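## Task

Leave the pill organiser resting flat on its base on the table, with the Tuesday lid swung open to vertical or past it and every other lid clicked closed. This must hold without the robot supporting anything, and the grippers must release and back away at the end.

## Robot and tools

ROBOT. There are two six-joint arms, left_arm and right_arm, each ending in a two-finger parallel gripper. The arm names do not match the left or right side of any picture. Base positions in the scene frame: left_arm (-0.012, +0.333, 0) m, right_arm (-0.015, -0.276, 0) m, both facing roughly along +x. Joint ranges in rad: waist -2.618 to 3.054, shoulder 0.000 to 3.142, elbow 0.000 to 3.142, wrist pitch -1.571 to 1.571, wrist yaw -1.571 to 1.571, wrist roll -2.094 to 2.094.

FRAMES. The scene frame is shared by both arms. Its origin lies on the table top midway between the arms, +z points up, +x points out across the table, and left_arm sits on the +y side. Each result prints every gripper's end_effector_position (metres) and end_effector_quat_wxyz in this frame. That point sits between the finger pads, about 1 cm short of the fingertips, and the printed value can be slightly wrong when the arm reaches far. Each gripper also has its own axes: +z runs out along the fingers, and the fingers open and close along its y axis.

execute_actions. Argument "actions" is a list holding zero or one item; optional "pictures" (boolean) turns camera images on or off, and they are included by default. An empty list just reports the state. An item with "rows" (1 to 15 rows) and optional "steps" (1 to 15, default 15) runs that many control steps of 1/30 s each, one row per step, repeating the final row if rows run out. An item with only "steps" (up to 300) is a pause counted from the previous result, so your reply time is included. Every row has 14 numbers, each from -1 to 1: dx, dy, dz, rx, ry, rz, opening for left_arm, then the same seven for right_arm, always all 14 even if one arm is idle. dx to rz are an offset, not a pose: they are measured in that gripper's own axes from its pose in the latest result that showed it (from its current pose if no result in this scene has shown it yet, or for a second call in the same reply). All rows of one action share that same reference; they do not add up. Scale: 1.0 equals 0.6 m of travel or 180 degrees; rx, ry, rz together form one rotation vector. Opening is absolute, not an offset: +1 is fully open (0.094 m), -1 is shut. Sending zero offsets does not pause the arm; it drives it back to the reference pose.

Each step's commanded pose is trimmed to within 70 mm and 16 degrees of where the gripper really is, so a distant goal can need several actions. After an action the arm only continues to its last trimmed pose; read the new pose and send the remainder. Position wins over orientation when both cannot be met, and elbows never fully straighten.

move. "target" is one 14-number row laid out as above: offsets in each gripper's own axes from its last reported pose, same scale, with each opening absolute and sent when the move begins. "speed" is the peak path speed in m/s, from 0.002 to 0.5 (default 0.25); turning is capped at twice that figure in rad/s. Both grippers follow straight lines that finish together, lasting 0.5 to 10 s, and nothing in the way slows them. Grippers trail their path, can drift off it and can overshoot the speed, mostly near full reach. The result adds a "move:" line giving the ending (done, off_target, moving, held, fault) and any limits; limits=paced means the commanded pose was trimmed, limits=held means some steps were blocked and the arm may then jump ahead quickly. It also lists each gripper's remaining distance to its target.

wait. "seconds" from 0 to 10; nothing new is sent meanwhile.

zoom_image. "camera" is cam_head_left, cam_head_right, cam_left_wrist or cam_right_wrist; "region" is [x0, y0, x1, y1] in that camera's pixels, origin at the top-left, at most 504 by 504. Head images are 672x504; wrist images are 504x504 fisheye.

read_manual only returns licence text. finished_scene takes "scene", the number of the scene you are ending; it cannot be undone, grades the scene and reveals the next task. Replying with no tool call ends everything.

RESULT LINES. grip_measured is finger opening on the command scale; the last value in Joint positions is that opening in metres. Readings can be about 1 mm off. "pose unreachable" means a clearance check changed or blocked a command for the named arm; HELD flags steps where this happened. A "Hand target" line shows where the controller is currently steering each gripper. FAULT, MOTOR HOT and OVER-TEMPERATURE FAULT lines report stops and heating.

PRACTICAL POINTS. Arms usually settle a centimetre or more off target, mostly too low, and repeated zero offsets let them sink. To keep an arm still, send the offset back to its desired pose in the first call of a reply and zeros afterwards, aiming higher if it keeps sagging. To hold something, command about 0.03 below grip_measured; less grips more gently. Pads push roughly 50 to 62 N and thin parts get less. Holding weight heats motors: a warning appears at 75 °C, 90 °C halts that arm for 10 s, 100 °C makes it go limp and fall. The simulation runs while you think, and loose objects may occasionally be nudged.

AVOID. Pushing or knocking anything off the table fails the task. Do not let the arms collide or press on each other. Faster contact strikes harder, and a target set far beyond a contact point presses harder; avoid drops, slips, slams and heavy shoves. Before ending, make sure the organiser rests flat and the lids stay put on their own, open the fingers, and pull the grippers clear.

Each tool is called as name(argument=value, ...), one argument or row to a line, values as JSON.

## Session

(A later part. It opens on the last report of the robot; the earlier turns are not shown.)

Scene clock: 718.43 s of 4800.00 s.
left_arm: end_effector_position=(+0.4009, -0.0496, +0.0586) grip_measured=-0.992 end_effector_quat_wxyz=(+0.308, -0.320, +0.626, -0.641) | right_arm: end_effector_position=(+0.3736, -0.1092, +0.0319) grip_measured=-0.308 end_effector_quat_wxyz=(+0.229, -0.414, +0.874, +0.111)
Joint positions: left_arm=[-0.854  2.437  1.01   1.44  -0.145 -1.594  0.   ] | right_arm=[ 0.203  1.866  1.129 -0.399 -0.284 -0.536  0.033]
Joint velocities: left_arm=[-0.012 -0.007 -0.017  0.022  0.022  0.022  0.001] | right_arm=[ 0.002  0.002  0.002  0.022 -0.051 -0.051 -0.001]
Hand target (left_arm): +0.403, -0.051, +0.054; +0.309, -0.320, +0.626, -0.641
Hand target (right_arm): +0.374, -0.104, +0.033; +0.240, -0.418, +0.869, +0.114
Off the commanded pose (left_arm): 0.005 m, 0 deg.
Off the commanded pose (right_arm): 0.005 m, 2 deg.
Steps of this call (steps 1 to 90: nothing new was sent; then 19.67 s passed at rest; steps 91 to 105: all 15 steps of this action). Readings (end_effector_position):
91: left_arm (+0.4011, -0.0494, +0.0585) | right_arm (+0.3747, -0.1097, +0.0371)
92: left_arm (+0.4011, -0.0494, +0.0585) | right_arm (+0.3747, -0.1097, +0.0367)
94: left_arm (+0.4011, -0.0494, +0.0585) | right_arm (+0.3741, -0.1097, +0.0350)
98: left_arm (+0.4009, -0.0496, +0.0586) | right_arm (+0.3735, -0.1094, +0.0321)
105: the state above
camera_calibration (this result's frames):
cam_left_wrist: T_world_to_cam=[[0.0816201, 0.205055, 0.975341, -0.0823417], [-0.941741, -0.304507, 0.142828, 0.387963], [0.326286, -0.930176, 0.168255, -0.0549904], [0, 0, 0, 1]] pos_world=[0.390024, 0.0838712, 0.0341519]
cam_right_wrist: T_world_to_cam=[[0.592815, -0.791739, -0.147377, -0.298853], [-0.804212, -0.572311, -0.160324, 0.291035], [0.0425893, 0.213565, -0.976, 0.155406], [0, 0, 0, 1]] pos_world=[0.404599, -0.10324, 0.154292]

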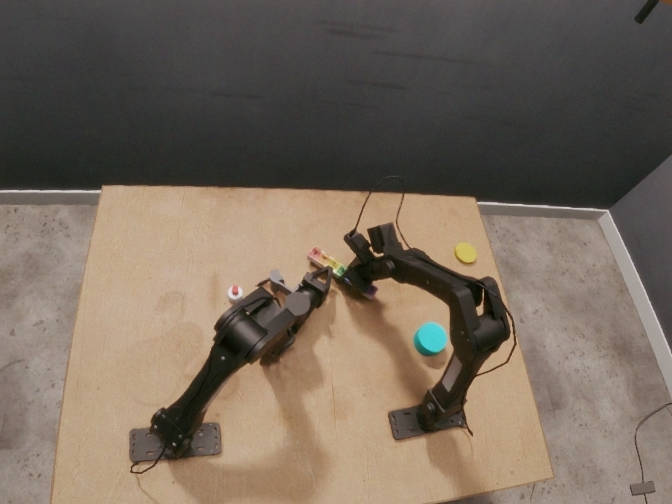

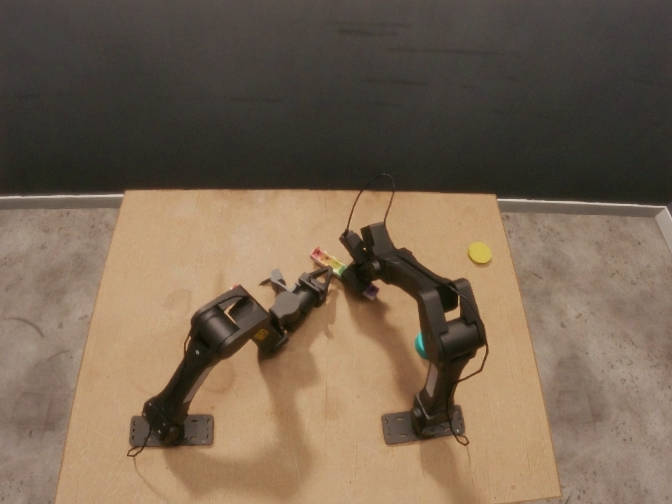

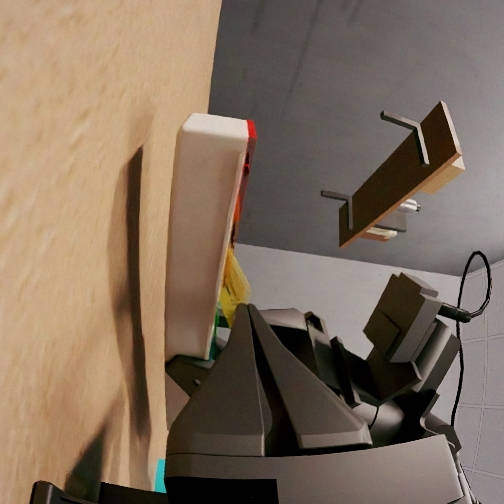

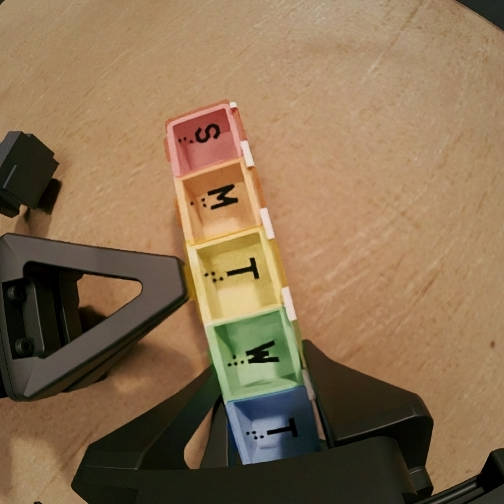

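execute_actions(
  actions=[
    {"rows": [[0,0.008,0.004,0,0,0,-1,0.002,0.008,0.004,0,-0.008,-0.005,-0.42],[0,0.008,0.004,0,0,0,-1,0.004,0.009,0.008,0,-0.008,-0.005,-0.42],[0,0.008,0.004,0,0,0,-1,0.005,0.011,0.010,0,-0.008,-0.005,-0.42]], "steps": 15},
  ],
)

zoom_image(
  camera="cam_left_wrist",
  region=[170, 190, 330, 350],
)

zoom_image(
  camera="cam_right_wrist",
  region=[130, 200, 310, 380],
)

Scene clock: 723.67 s of 4800.00 s.
left_arm: end_effector_position=(+0.3999, -0.0509, +0.0590) grip_measured=-0.996 end_effector_quat_wxyz=(+0.304, -0.318, +0.626, -0.644) | right_arm: end_effector_position=(+0.3674, -0.1094, +0.0224) grip_measured=-0.308 end_effector_quat_wxyz=(+0.228, -0.415, +0.874, +0.111)
Joint positions: left_arm=[-0.854  2.437  1.01   1.441 -0.135 -1.599  0.   ] | right_arm=[ 0.207  1.866  1.087 -0.359 -0.284 -0.536  0.033]
Joint velocities: left_arm=[ 0.012 -0.002 -0.022 -0.037 -0.007 -0.11  -0.001] | right_arm=[ 0.002 -0.007 -0.007 -0.066 -0.022 -0.037 -0.   ]
Hand target (left_arm): +0.403, -0.051, +0.054; +0.308, -0.320, +0.626, -0.641
Hand target (right_arm): +0.369, -0.105, +0.025; +0.240, -0.419, +0.868, +0.114
Off the commanded pose (left_arm): 0.006 m, 1 deg.
Off the commanded pose (right_arm): 0.006 m, 2 deg.
Steps of this call (steps 1 to 90: nothing new was sent; then 1.73 s passed at rest; steps 91 to 105: all 15 steps of this action). Readings (end_effector_position):
91: left_arm (+0.4009, -0.0496, +0.0586) | right_arm (+0.3734, -0.1092, +0.0312)
92: left_arm (+0.4009, -0.0496, +0.0586) | right_arm (+0.3730, -0.1093, +0.0299)
94: left_arm (+0.4004, -0.0503, +0.0586) | right_arm (+0.3707, -0.1089, +0.0264)
98: left_arm (+0.3999, -0.0510, +0.0590) | right_arm (+0.3674, -0.1094, +0.0225)
105: the state above
camera_calibration (this result's frames):
cam_left_wrist: T_world_to_cam=[[0.0853508, 0.209098, 0.974163, -0.0835824], [-0.944235, -0.295101, 0.14607, 0.387861], [0.318019, -0.932305, 0.17225, -0.0529674], [0, 0, 0, 1]] pos_world=[0.39021, 0.0825532, 0.0338916]
cam_right_wrist: T_world_to_cam=[[0.595111, -0.789893, -0.148028, -0.297406], [-0.802663, -0.575117, -0.158027, 0.28349], [0.0396907, 0.21286, -0.976276, 0.147415], [0, 0, 0, 1]] pos_world=[0.398686, -0.103257, 0.144692]

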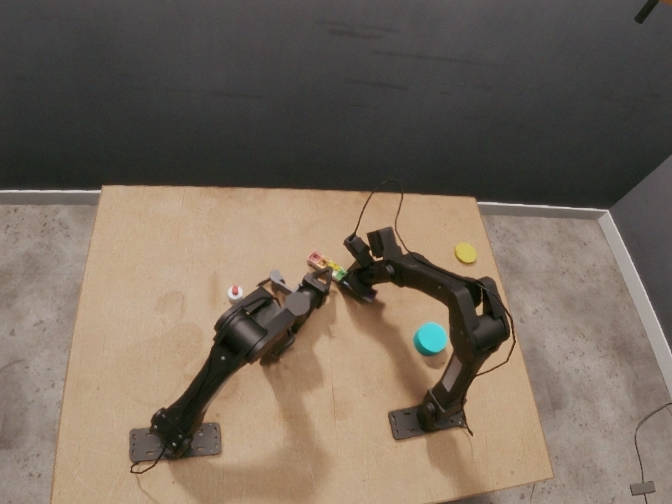

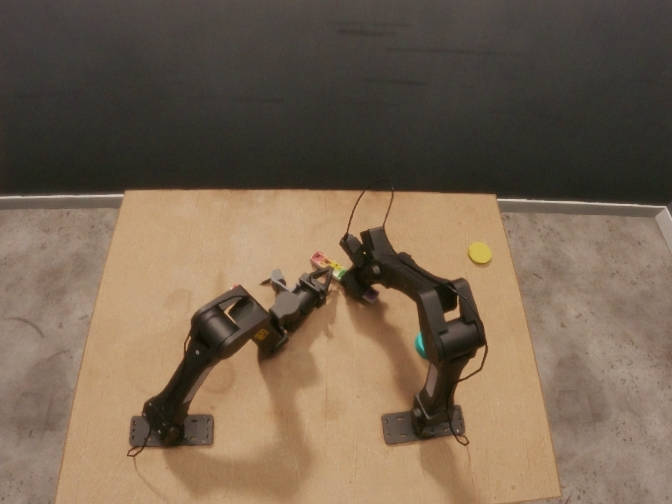

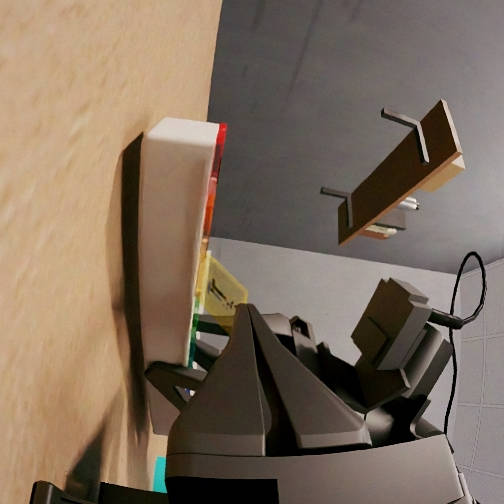

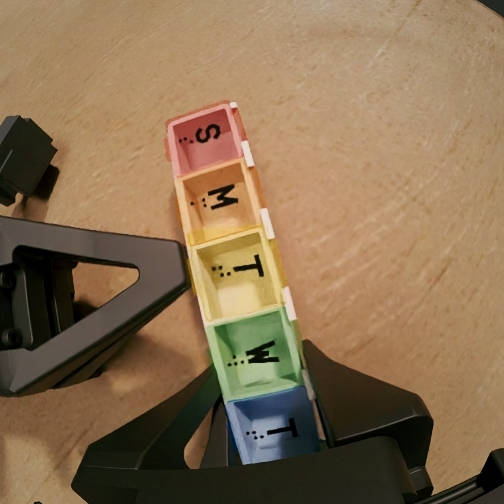

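Region (170, 190, 330, 350) of cam_left_wrist's 504x504 image, scaled by 3.150, with more detail than that image has.

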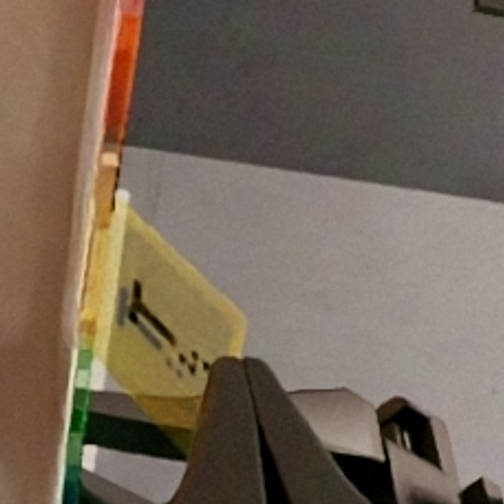

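Region (130, 200, 310, 380) of cam_right_wrist's 504x504 image, scaled by 2.800, with more detail than that image has.

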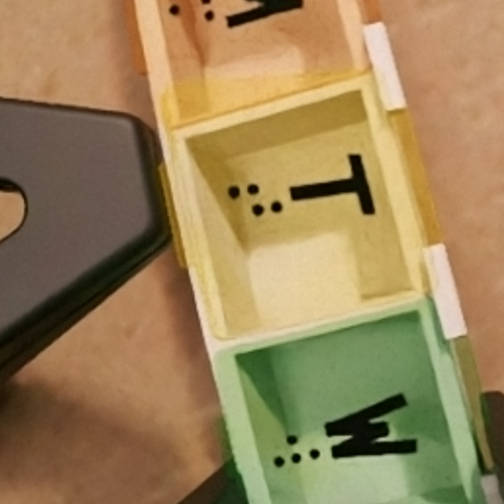

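execute_actions(
  actions=[
    {"rows": [[0,0.008,0.004,0,0,0,-1,-0.010,0.006,-0.003,0,-0.008,-0.005,-0.42],[0,0.008,0.004,0,0,0,-1,-0.010,0.010,-0.003,0,-0.008,-0.005,-0.42],[0,0.008,0.004,0,0,0,-1,-0.009,0.013,-0.004,0,-0.008,-0.005,-0.42],[0,0.008,0.004,0,0,0,-1,-0.007,0.016,-0.005,0,-0.008,-0.005,-0.42],[0,0.008,0.004,0,0,0,-1,-0.005,0.018,-0.006,0,-0.008,-0.005,-0.42],[0,0.008,0.004,0,0,0,-1,-0.003,0.020,-0.007,0,-0.008,-0.005,-0.42]], "steps": 15},
  ],
)

zoom_image(
  camera="cam_left_wrist",
  region=[150, 190, 330, 370],
)

zoom_image(
  camera="cam_right_wrist",
  region=[130, 200, 330, 400],
)

Scene clock: 740.77 s of 4800.00 s.
left_arm: end_effector_position=(+0.3997, -0.0511, +0.0592) grip_measured=-0.996 end_effector_quat_wxyz=(+0.302, -0.319, +0.625, -0.645) | right_arm: end_effector_position=(+0.3578, -0.1071, +0.0179) grip_measured=-0.308 end_effector_quat_wxyz=(+0.223, -0.418, +0.874, +0.112)
Joint positions: left_arm=[-0.854  2.437  1.01   1.442 -0.134 -1.603  0.   ] | right_arm=[ 0.221  1.853  1.052 -0.345 -0.281 -0.529  0.033]
Joint velocities: left_arm=[-0.012 -0.007 -0.002 -0.037  0.037  0.007 -0.001] | right_arm=[-0.012 -0.002 -0.007 -0.007 -0.037 -0.037  0.   ]
Hand target (left_arm): +0.402, -0.052, +0.054; +0.304, -0.318, +0.626, -0.644
Hand target (right_arm): +0.358, -0.103, +0.027; +0.239, -0.420, +0.868, +0.114
Off the commanded pose (left_arm): 0.006 m, 0 deg.
Off the commanded pose (right_arm): 0.010 m, 2 deg.
Steps of this call (steps 1 to 90: nothing new was sent; then 13.60 s passed at rest; steps 91 to 105: all 15 steps of this action). Readings (end_effector_position):
91: left_arm (+0.3999, -0.0509, +0.0590) | right_arm (+0.3675, -0.1094, +0.0224)
92: left_arm (+0.3999, -0.0509, +0.0590) | right_arm (+0.3674, -0.1092, +0.0224)
94: left_arm (+0.3999, -0.0509, +0.0591) | right_arm (+0.3668, -0.1090, +0.0216)
98: left_arm (+0.3997, -0.0511, +0.0592) | right_arm (+0.3584, -0.1085, +0.0160)
105: the state above
camera_calibration (this result's frames):
cam_left_wrist: T_world_to_cam=[[0.0878864, 0.212995, 0.973093, -0.0844585], [-0.944368, -0.292987, 0.149422, 0.387574], [0.31693, -0.93209, 0.175396, -0.0528845], [0, 0, 0, 1]] pos_world=[0.390196, 0.0822503, 0.0335494]
cam_right_wrist: T_world_to_cam=[[0.59879, -0.78658, -0.150803, -0.291397], [-0.800347, -0.580639, -0.149339, 0.274852], [0.029905, 0.210118, -0.977219, 0.146184], [0, 0, 0, 1]] pos_world=[0.390091, -0.100334, 0.139956]

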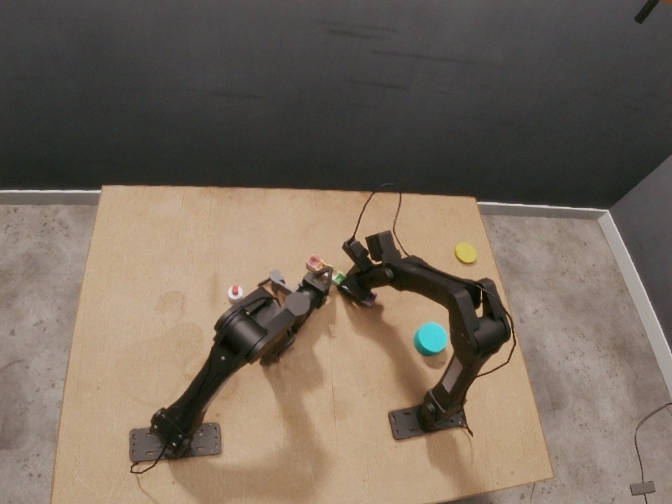

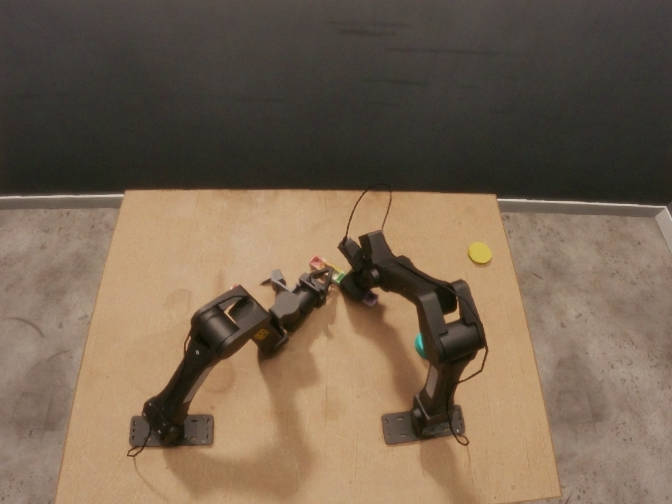

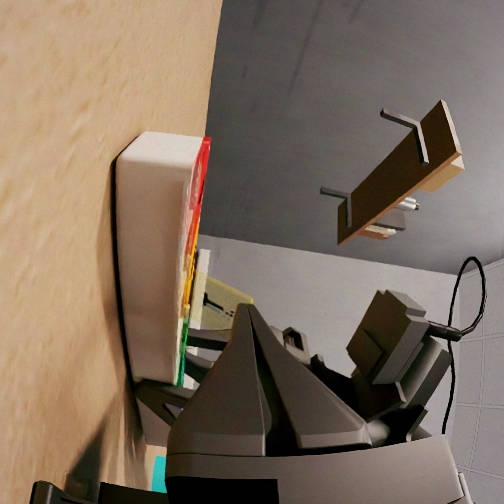

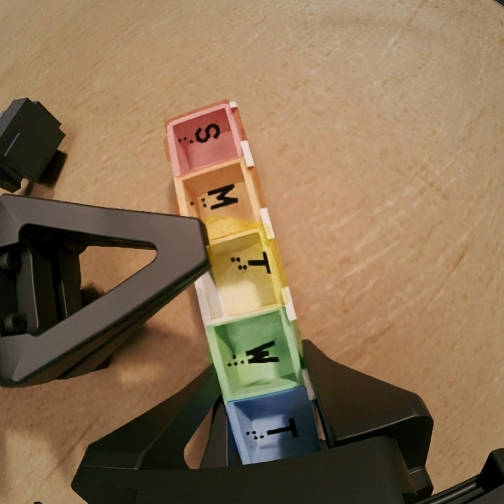

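Region (150, 190, 330, 370) of cam_left_wrist's 504x504 image, scaled by 2.800, with more detail than that image has.

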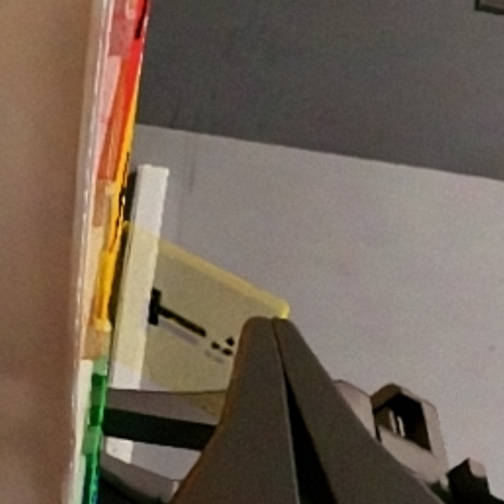

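Region (130, 200, 330, 400) of cam_right_wrist's 504x504 image, scaled by 2.520, with more detail than that image has.

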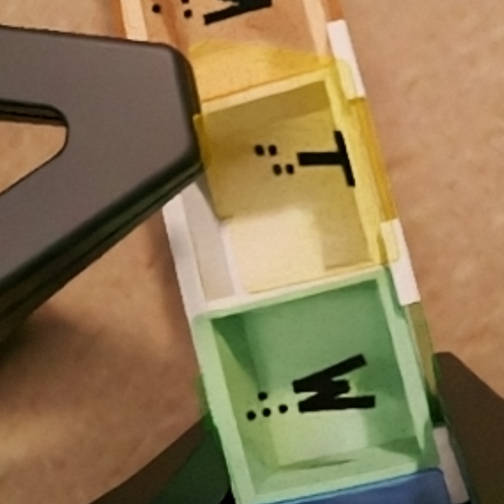

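execute_actions(
  actions=[
    {"rows": [[0,0.008,0.004,0,0,0,-1,-0.008,0.006,-0.008,0,-0.008,-0.005,-0.42],[0,0.008,0.004,0,0,0,-1,-0.010,0.010,-0.010,0,-0.008,-0.005,-0.42],[0,0.008,0.004,0,0,0,-1,-0.010,0.014,-0.010,0,-0.008,-0.005,-0.42],[0,0.008,0.004,0,0,0,-1,-0.010,0.018,-0.010,0,-0.008,-0.005,-0.42],[0,0.008,0.004,0,0,0,-1,-0.010,0.022,-0.010,0,-0.008,-0.005,-0.42],[0,0.008,0.004,0,0,0,-1,-0.010,0.025,-0.010,0,-0.008,-0.005,-0.42]], "steps": 15},
  ],
)

zoom_image(
  camera="cam_right_wrist",
  region=[130, 180, 350, 400],
)

Scene clock: 745.27 s of 4800.00 s.
left_arm: end_effector_position=(+0.3997, -0.0511, +0.0592) grip_measured=-0.996 end_effector_quat_wxyz=(+0.301, -0.320, +0.625, -0.645) | right_arm: end_effector_position=(+0.3462, -0.0982, +0.0174) grip_measured=-0.308 end_effector_quat_wxyz=(+0.218, -0.423, +0.872, +0.118)
Joint positions: left_arm=[-0.854  2.437  1.01   1.442 -0.134 -1.605  0.   ] | right_arm=[ 0.251  1.834  1.026 -0.343 -0.28  -0.512  0.033]
Joint velocities: left_arm=[-0.002 -0.012  0.017  0.007  0.037 -0.007 -0.001] | right_arm=[-0.017  0.017 -0.017 -0.066 -0.022 -0.051 -0.001]
Hand target (left_arm): +0.401, -0.053, +0.054; +0.302, -0.319, +0.625, -0.645
Hand target (right_arm): +0.348, -0.096, +0.026; +0.235, -0.423, +0.867, +0.116
Off the commanded pose (left_arm): 0.005 m, 0 deg.
Off the commanded pose (right_arm): 0.009 m, 2 deg.
Steps of this call (steps 1 to 90: nothing new was sent; then 1.00 s passed at rest; steps 91 to 105: all 15 steps of this action). Readings (end_effector_position):
91: left_arm (+0.3997, -0.0511, +0.0592) | right_arm (+0.3578, -0.1071, +0.0179)
92: left_arm (+0.3997, -0.0511, +0.0592) | right_arm (+0.3577, -0.1069, +0.0179)
94: left_arm (+0.3997, -0.0511, +0.0592) | right_arm (+0.3569, -0.1059, +0.0177)
98: left_arm (+0.3997, -0.0511, +0.0592) | right_arm (+0.3480, -0.1009, +0.0165)
105: the state above
camera_calibration (this result's frames):
cam_left_wrist: T_world_to_cam=[[0.0890321, 0.214456, 0.972667, -0.0848166], [-0.9442, -0.292735, 0.150969, 0.387428], [0.31711, -0.931834, 0.176427, -0.0530046], [0, 0, 0, 1]] pos_world=[0.39017, 0.0822118, 0.0333599]
cam_right_wrist: T_world_to_cam=[[0.608779, -0.777068, -0.159854, -0.279887], [-0.793176, -0.592073, -0.142552, 0.266944], [0.0161274, 0.213575, -0.976794, 0.149274], [0, 0, 0, 1]] pos_world=[0.379715, -0.0913225, 0.139123]

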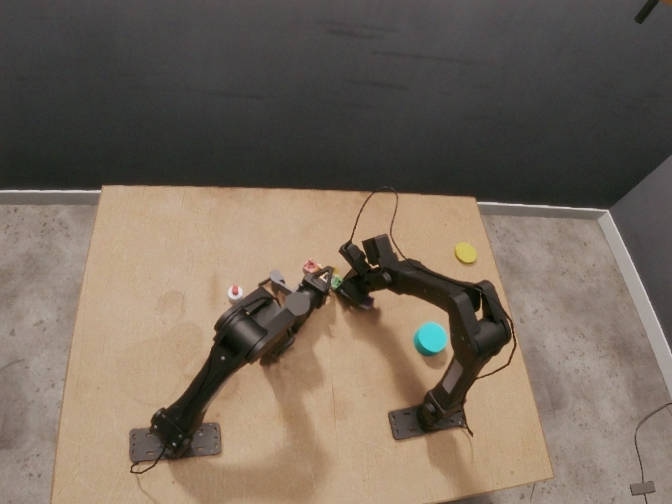

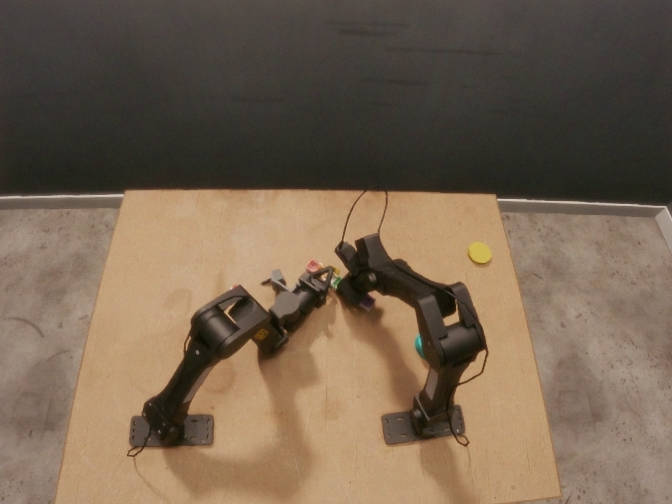

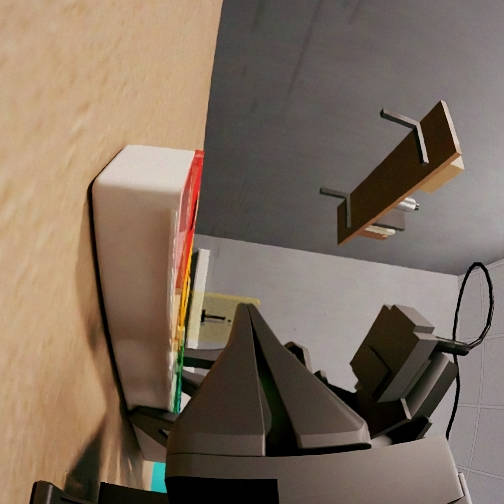

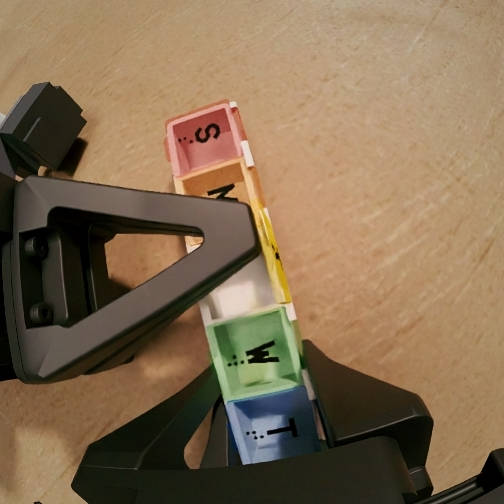

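Region (130, 180, 350, 400) of cam_right_wrist's 504x504 image, scaled by 2.291, with more detail than that image has.

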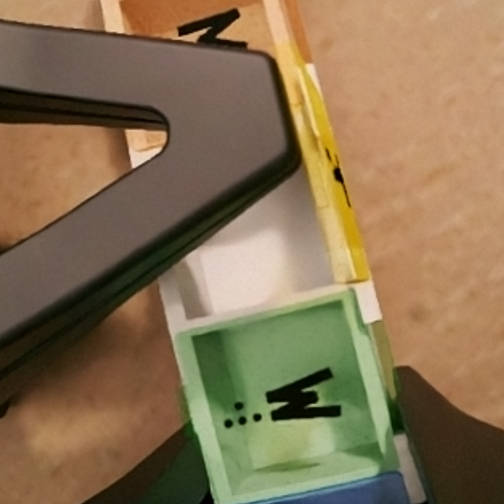

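execute_actions(
  actions=[
    {"rows": [[0,0.008,0.004,0,0,0,-1,-0.010,0.005,-0.010,0,-0.008,0,-0.42],[0,0.008,0.004,0,0,0,-1,-0.010,0.008,-0.010,0,-0.008,0,-0.42],[0,0.008,0.004,0,0,0,-1,-0.010,0.011,-0.010,0,-0.008,0,-0.42],[0,0.008,0.004,0,0,0,-1,-0.010,0.014,-0.010,0,-0.008,0,-0.42],[0,0.008,0.004,0,0,0,-1,-0.010,0.016,-0.010,0,-0.008,0,-0.42]], "steps": 15},
  ],
)

zoom_image(
  camera="cam_right_wrist",
  region=[130, 180, 350, 400],
)

Scene clock: 750.80 s of 4800.00 s.
left_arm: end_effector_position=(+0.3997, -0.0511, +0.0592) grip_measured=-0.996 end_effector_quat_wxyz=(+0.300, -0.320, +0.625, -0.646) | right_arm: end_effector_position=(+0.3435, -0.0928, +0.0174) grip_measured=-0.308 end_effector_quat_wxyz=(+0.216, -0.421, +0.873, +0.121)
Joint positions: left_arm=[-0.854  2.437  1.01   1.442 -0.134 -1.607  0.   ] | right_arm=[ 0.266  1.834  1.026 -0.343 -0.28  -0.491  0.033]
Joint velocities: left_arm=[-0.012 -0.012 -0.012  0.051 -0.066  0.066  0.001] | right_arm=[-0.007  0.002 -0.007 -0.051  0.037  0.007 -0.   ]
Hand target (left_arm): +0.401, -0.053, +0.054; +0.301, -0.320, +0.625, -0.645
Hand target (right_arm): +0.340, -0.091, +0.025; +0.229, -0.422, +0.869, +0.123
Off the commanded pose (left_arm): 0.005 m, 0 deg.
Off the commanded pose (right_arm): 0.009 m, 2 deg.
Steps of this call (steps 1 to 90: nothing new was sent; then 2.03 s passed at rest; steps 91 to 105: all 15 steps of this action). Readings (end_effector_position):
91: left_arm (+0.3997, -0.0511, +0.0592) | right_arm (+0.3462, -0.0982, +0.0174)
92: left_arm (+0.3997, -0.0511, +0.0592) | right_arm (+0.3462, -0.0982, +0.0174)
94: left_arm (+0.3997, -0.0511, +0.0592) | right_arm (+0.3459, -0.0976, +0.0174)
98: left_arm (+0.3997, -0.0511, +0.0592) | right_arm (+0.3441, -0.0939, +0.0174)
105: the state above
camera_calibration (this result's frames):
cam_left_wrist: T_world_to_cam=[[0.0901774, 0.215917, 0.972239, -0.0851743], [-0.944031, -0.292481, 0.152516, 0.387282], [0.317292, -0.931577, 0.177457, -0.053125], [0, 0, 0, 1]] pos_world=[0.390143, 0.0821731, 0.0331705]
cam_right_wrist: T_world_to_cam=[[0.604681, -0.778253, -0.169363, -0.272625], [-0.796419, -0.588445, -0.139462, 0.269381], [0.00887631, 0.219214, -0.975636, 0.151167], [0, 0, 0, 1]] pos_world=[0.37805, -0.0867931, 0.138881]

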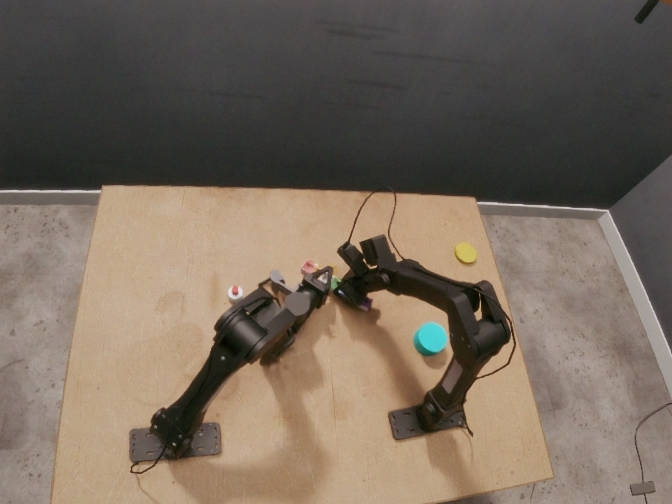

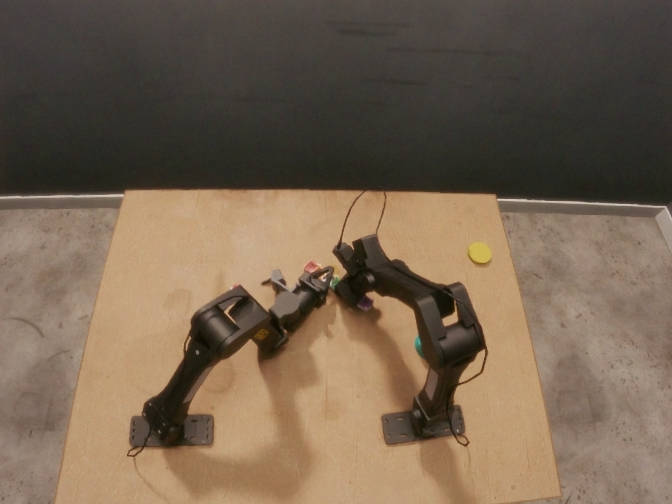

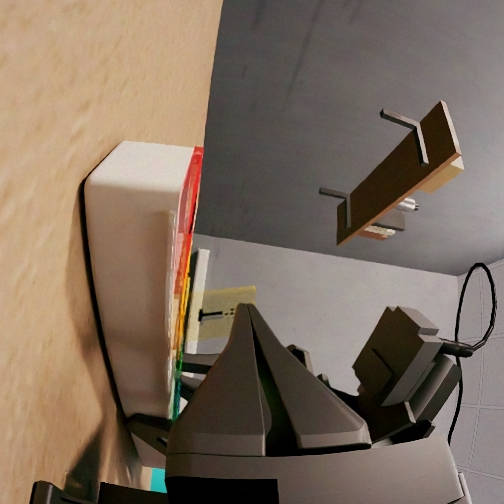

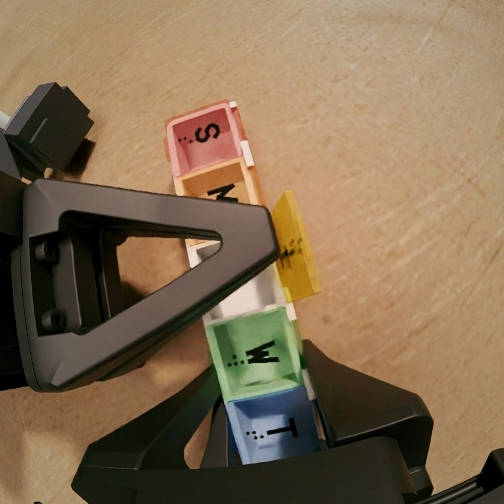

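Region (130, 180, 350, 400) of cam_right_wrist's 504x504 image, scaled by 2.291, with more detail than that image has.

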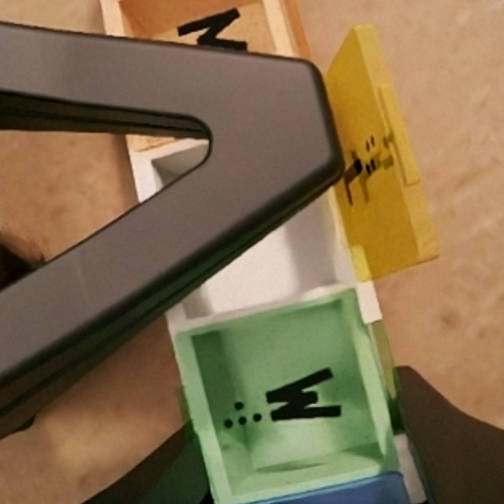

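execute_actions(
  actions=[
    {"rows": [[0,0.008,0.004,0,0,0,-1,-0.004,0.008,-0.004,0,-0.008,0,-0.42],[0,0.008,0.004,0,0,0,-1,-0.004,0.011,-0.004,0,-0.008,0,-0.42],[0,0.008,0.004,0,0,0,-1,-0.004,0.014,-0.004,0,-0.008,0,-0.42],[0,0.008,0.004,0,0,0,-1,-0.004,0.014,-0.004,0,-0.008,0,-0.42],[0,0.008,0.004,0,0,0,-1,-0.004,0.014,-0.004,0,-0.008,0,-0.42],[0,0.008,0.004,0,0,0,-1,-0.004,0.014,-0.004,0,-0.008,0,-0.42],[0,0.008,0.004,0,0,0,-1,-0.004,0.014,-0.004,0,-0.008,0,-0.42],[0,0.008,0.004,0,0,0,-1,-0.004,0.014,-0.004,0,-0.008,0,-0.42],[0,-0.01,-0.03,0,0,0,-1,-0.004,0.014,-0.004,0,-0.008,0,-0.42],[0,-0.015,-0.06,0,0,0,-1,-0.004,0.014,-0.004,0,-0.008,0,-0.42],[0,-0.02,-0.10,0,0,0,-1,-0.004,0.014,-0.004,0,-0.008,0,-0.42]], "steps": 15},
  ],
)

Scene clock: 758.53 s of 4800.00 s.
left_arm: end_effector_position=(+0.3618, -0.0179, +0.0547) grip_measured=-0.996 end_effector_quat_wxyz=(+0.296, -0.326, +0.638, -0.632) | right_arm: end_effector_position=(+0.3409, -0.0907, +0.0158) grip_measured=-0.308 end_effector_quat_wxyz=(+0.218, -0.417, +0.874, +0.124)
Joint positions: left_arm=[-0.866  2.351  0.779  1.546 -0.145 -1.609  0.   ] | right_arm=[ 0.273  1.829  1.009 -0.324 -0.28  -0.474  0.033]
Joint velocities: left_arm=[-0.071 -0.159 -0.51   0.242 -0.081 -0.037 -0.001] | right_arm=[-0.032  0.007 -0.017 -0.007 -0.007 -0.037 -0.   ]
Hand target (left_arm): +0.354, -0.016, +0.070; +0.299, -0.322, +0.626, -0.644
Hand target (right_arm): +0.338, -0.087, +0.021; +0.226, -0.419, +0.870, +0.127
Off the commanded pose (left_arm): 0.019 m, 2 deg.
Off the commanded pose (right_arm): 0.007 m, 1 deg.
joint sent to its limit (left arm) — the command would take joint 4 (wrist pitch) past its upper limit, so that joint was sent only as far as its limit.
Steps of this call (steps 1 to 90: nothing new was sent; then 4.23 s passed at rest; steps 91 to 105: all 15 steps of this action). Readings (end_effector_position):
91: left_arm (+0.3997, -0.0511, +0.0592) | right_arm (+0.3435, -0.0928, +0.0174)
92: left_arm (+0.3997, -0.0511, +0.0592) | right_arm (+0.3433, -0.0927, +0.0171)
94: left_arm (+0.3997, -0.0511, +0.0592) | right_arm (+0.3419, -0.0924, +0.0156)
98: left_arm (+0.3997, -0.0511, +0.0593) | right_arm (+0.3410, -0.0910, +0.0158)
105: the state above
camera_calibration (this result's frames):
cam_left_wrist: T_world_to_cam=[[0.11915, 0.189091, 0.974704, -0.0956767], [-0.93919, -0.296972, 0.172421, 0.358937], [0.322064, -0.935976, 0.142209, -0.00920491], [0, 0, 0, 1]] pos_world=[0.351475, 0.11607, 0.0326773]
cam_right_wrist: T_world_to_cam=[[0.59912, -0.781355, -0.174755, -0.267973], [-0.800591, -0.581784, -0.143461, 0.27045], [0.0104245, 0.225858, -0.974104, 0.149217], [0, 0, 0, 1]] pos_world=[0.375513, -0.0857401, 0.137323]

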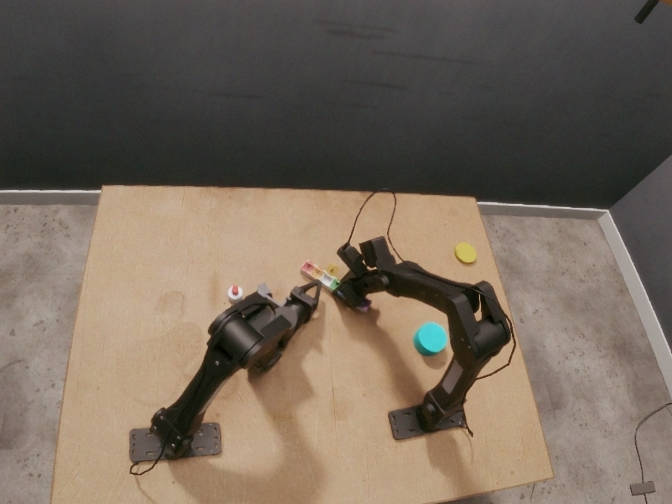

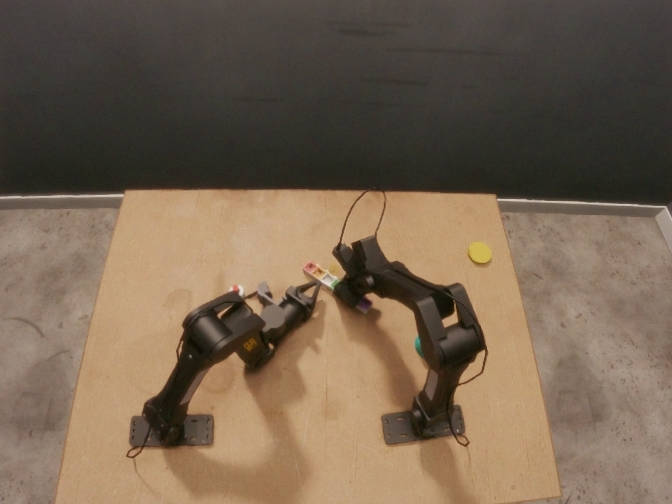

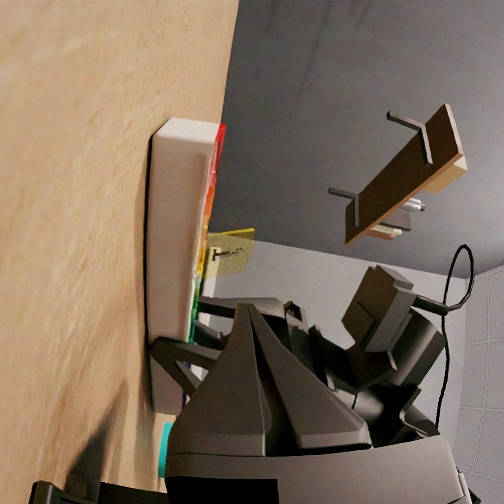

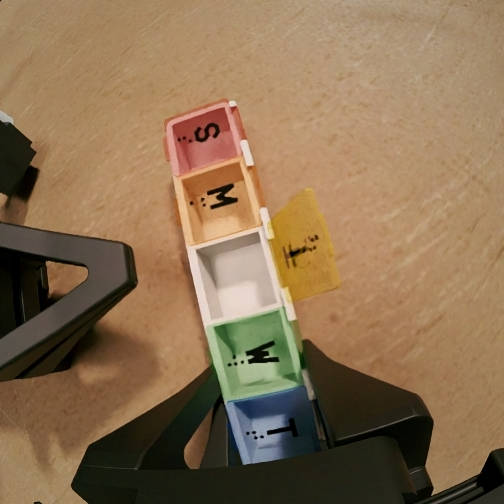

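execute_actions(
  actions=[
    {"rows": [[0,-0.03,0,-0.03,0,0,-1,0,0,0,0,0,0,-0.3],[0,-0.05,0,-0.05,0,0,-1,0,0,0,0,0,0,-0.1],[0,-0.07,0,-0.08,0,0,-1,0,0,0,0,0,0,0.0],[0,-0.07,0,-0.08,0,0,-1,0,0,0,0,0,0,0.0],[0,-0.07,0,-0.08,0,0,-1,0,0,0,0,0,0,0.0],[0,-0.07,0,-0.08,0,0,-1,0,0,0,0,0,0,0.0],[0,-0.07,0,-0.08,0,0,-1,-0.01,0,-0.02,0,0,0,0.0],[0,-0.07,0,-0.08,0,0,-1,-0.02,0,-0.05,0,0,0,0.0],[0,-0.07,0,-0.08,0,0,-1,-0.03,0,-0.08,0,0,0,0.0],[0,-0.07,0,-0.08,0,0,-1,-0.04,0,-0.11,0,0,0,0.0]], "steps": 15},
  ],
)

Scene clock: 766.80 s of 4800.00 s.
left_arm: end_effector_position=(+0.3574, -0.0177, +0.0993) grip_measured=-0.996 end_effector_quat_wxyz=(+0.256, -0.356, +0.700, -0.563) | right_arm: end_effector_position=(+0.3348, -0.0996, +0.0678) grip_measured=-0.002 end_effector_quat_wxyz=(+0.222, -0.414, +0.875, +0.121)
Joint positions: left_arm=[-0.866  1.964  0.778  0.946 -0.13  -1.647  0.   ] | right_arm=[ 0.257  1.697  1.077 -0.518 -0.28  -0.483  0.047]
Joint velocities: left_arm=[-0.002 -0.012  0.007 -0.593 -0.007 -0.022  0.001] | right_arm=[-0.046 -0.252  0.418 -0.3   -0.066 -0.037 -0.   ]
Hand target (left_arm): +0.364, -0.018, +0.099; +0.253, -0.361, +0.710, -0.549
Hand target (right_arm): +0.335, -0.101, +0.084; +0.220, -0.416, +0.874, +0.123
Off the commanded pose (left_arm): 0.007 m, 2 deg.
Off the commanded pose (right_arm): 0.017 m, 1 deg.
Steps of this call (steps 1 to 90: nothing new was sent; then 4.77 s passed at rest; steps 91 to 105: all 15 steps of this action). Readings (end_effector_position):
91: left_arm (+0.3582, -0.0160, +0.0557) | right_arm (+0.3409, -0.0907, +0.0158)
92: left_arm (+0.3584, -0.0167, +0.0561) | right_arm (+0.3409, -0.0907, +0.0158)
94: left_arm (+0.3580, -0.0174, +0.0712) | right_arm (+0.3409, -0.0907, +0.0158)
98: left_arm (+0.3600, -0.0202, +0.1250) | right_arm (+0.3395, -0.0912, +0.0170)
105: the state above
camera_calibration (this result's frames):
cam_left_wrist: T_world_to_cam=[[0.287098, 0.0672105, 0.95554, -0.198941], [-0.902388, -0.315677, 0.293332, 0.321644], [0.321358, -0.946483, -0.0299804, 0.00319782], [0, 0, 0, 1]] pos_world=[0.346335, 0.117933, 0.0958437]
cam_right_wrist: T_world_to_cam=[[0.594378, -0.786255, -0.168872, -0.261467], [-0.803911, -0.575441, -0.150314, 0.269967], [0.0210092, 0.225101, -0.974109, 0.198308], [0, 0, 0, 1]] pos_world=[0.368274, -0.0948687, 0.189599]

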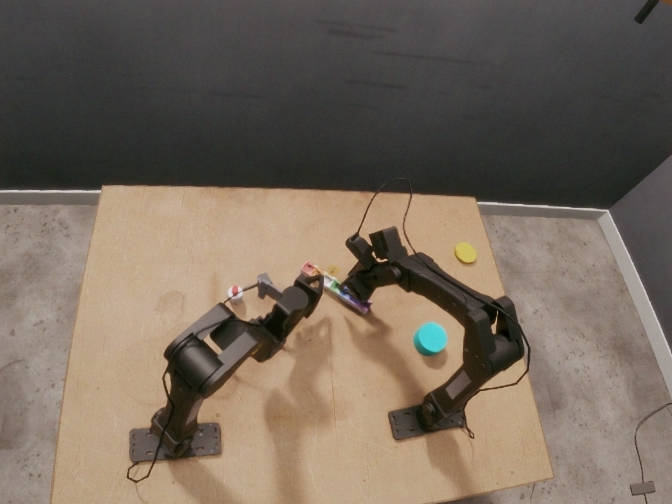

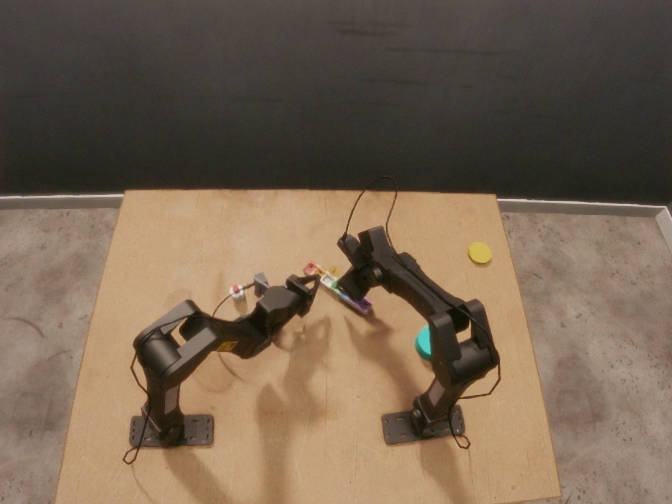

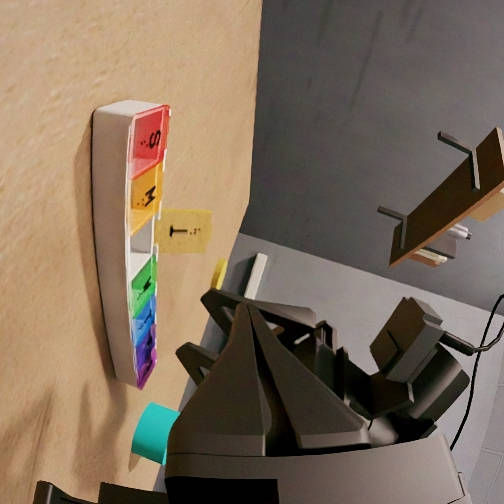

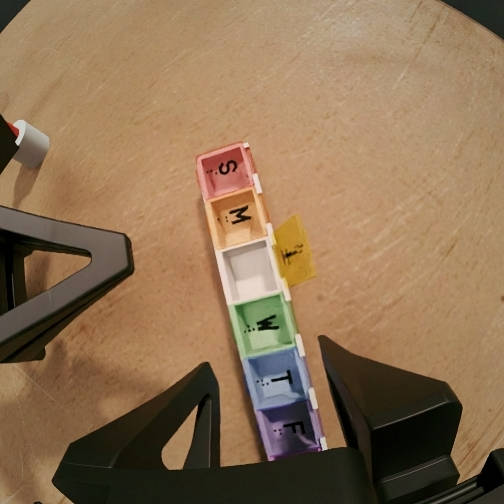

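move(
  target=[-0.03,-0.14,-0.18,0,0,0,-1,0.077,-0.04,-0.235,0,0,0,0.5],
  speed=0.2,
)

Scene clock: 771.63 s of 4800.00 s.
left_arm: end_effector_position=(+0.3031, +0.0458, +0.2002) grip_measured=-0.996 end_effector_quat_wxyz=(+0.248, -0.361, +0.705, -0.557) | right_arm: end_effector_position=(+0.2792, -0.2034, +0.1456) grip_measured=+0.498 end_effector_quat_wxyz=(+0.196, -0.409, +0.883, +0.121)
Joint positions: left_arm=[-0.843  1.344  0.644  0.44  -0.102 -1.653  0.   ] | right_arm=[-0.061  1.416  1.148 -1.026 -0.378 -0.796  0.07 ]
Joint velocities: left_arm=[-0.002  0.002 -0.027 -0.051  0.007  0.007  0.   ] | right_arm=[-0.022  0.002 -0.017 -0.051 -0.051 -0.022  0.   ]
Hand target (left_arm): +0.304, +0.050, +0.209; +0.256, -0.356, +0.701, -0.563
Hand target (right_arm): +0.285, -0.201, +0.165; +0.221, -0.414, +0.875, +0.122
Off the commanded pose (left_arm): 0.009 m, 1 deg.
Off the commanded pose (right_arm): 0.023 m, 3 deg.
After step 90, 0.37 s passed at rest.
move: off_target (right_arm)
camera_calibration (this result's frames):
cam_left_wrist: T_world_to_cam=[[0.309374, 0.0612991, 0.948963, -0.289154], [-0.896421, -0.31424, 0.312543, 0.257402], [0.317361, -0.947362, -0.0422678, 0.0875212], [0, 0, 0, 1]] pos_world=[0.292421, 0.181525, 0.197646]
cam_right_wrist: T_world_to_cam=[[0.579336, -0.79445, -0.182262, -0.292436], [-0.814646, -0.571732, -0.097338, 0.173302], [-0.026875, 0.204871, -0.97842, 0.308481], [0, 0, 0, 1]] pos_world=[0.318889, -0.196442, 0.265393]

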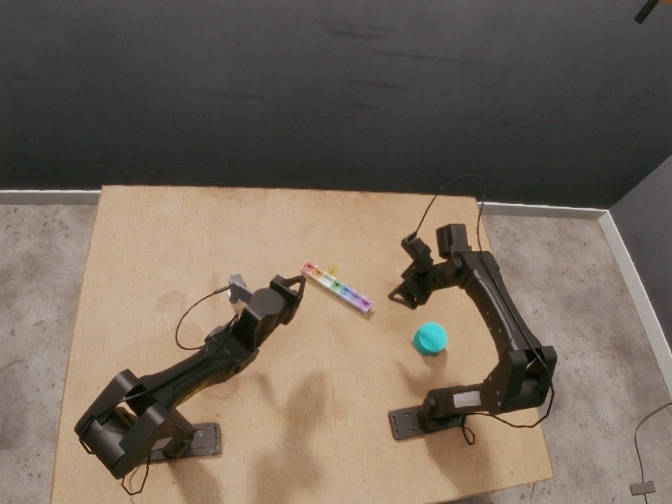

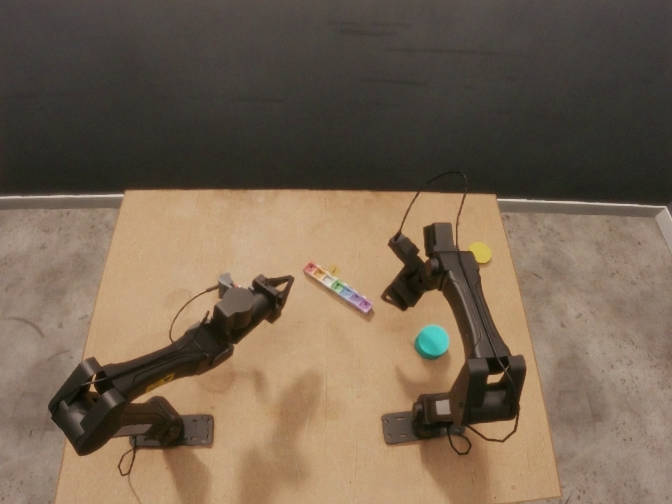

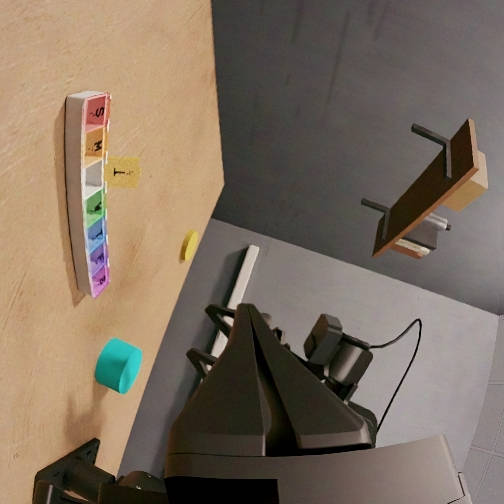

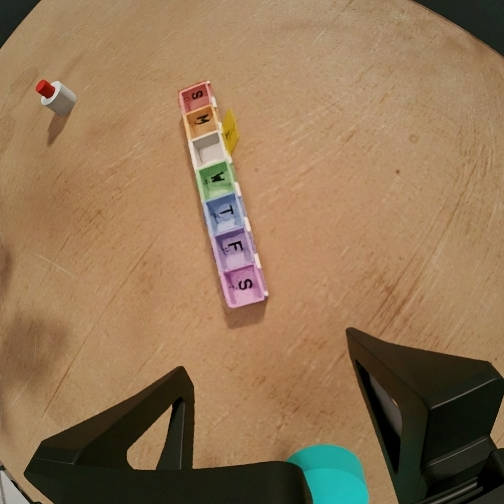

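finished_scene(
  scene=1,
)

The scene is finished: the task was done.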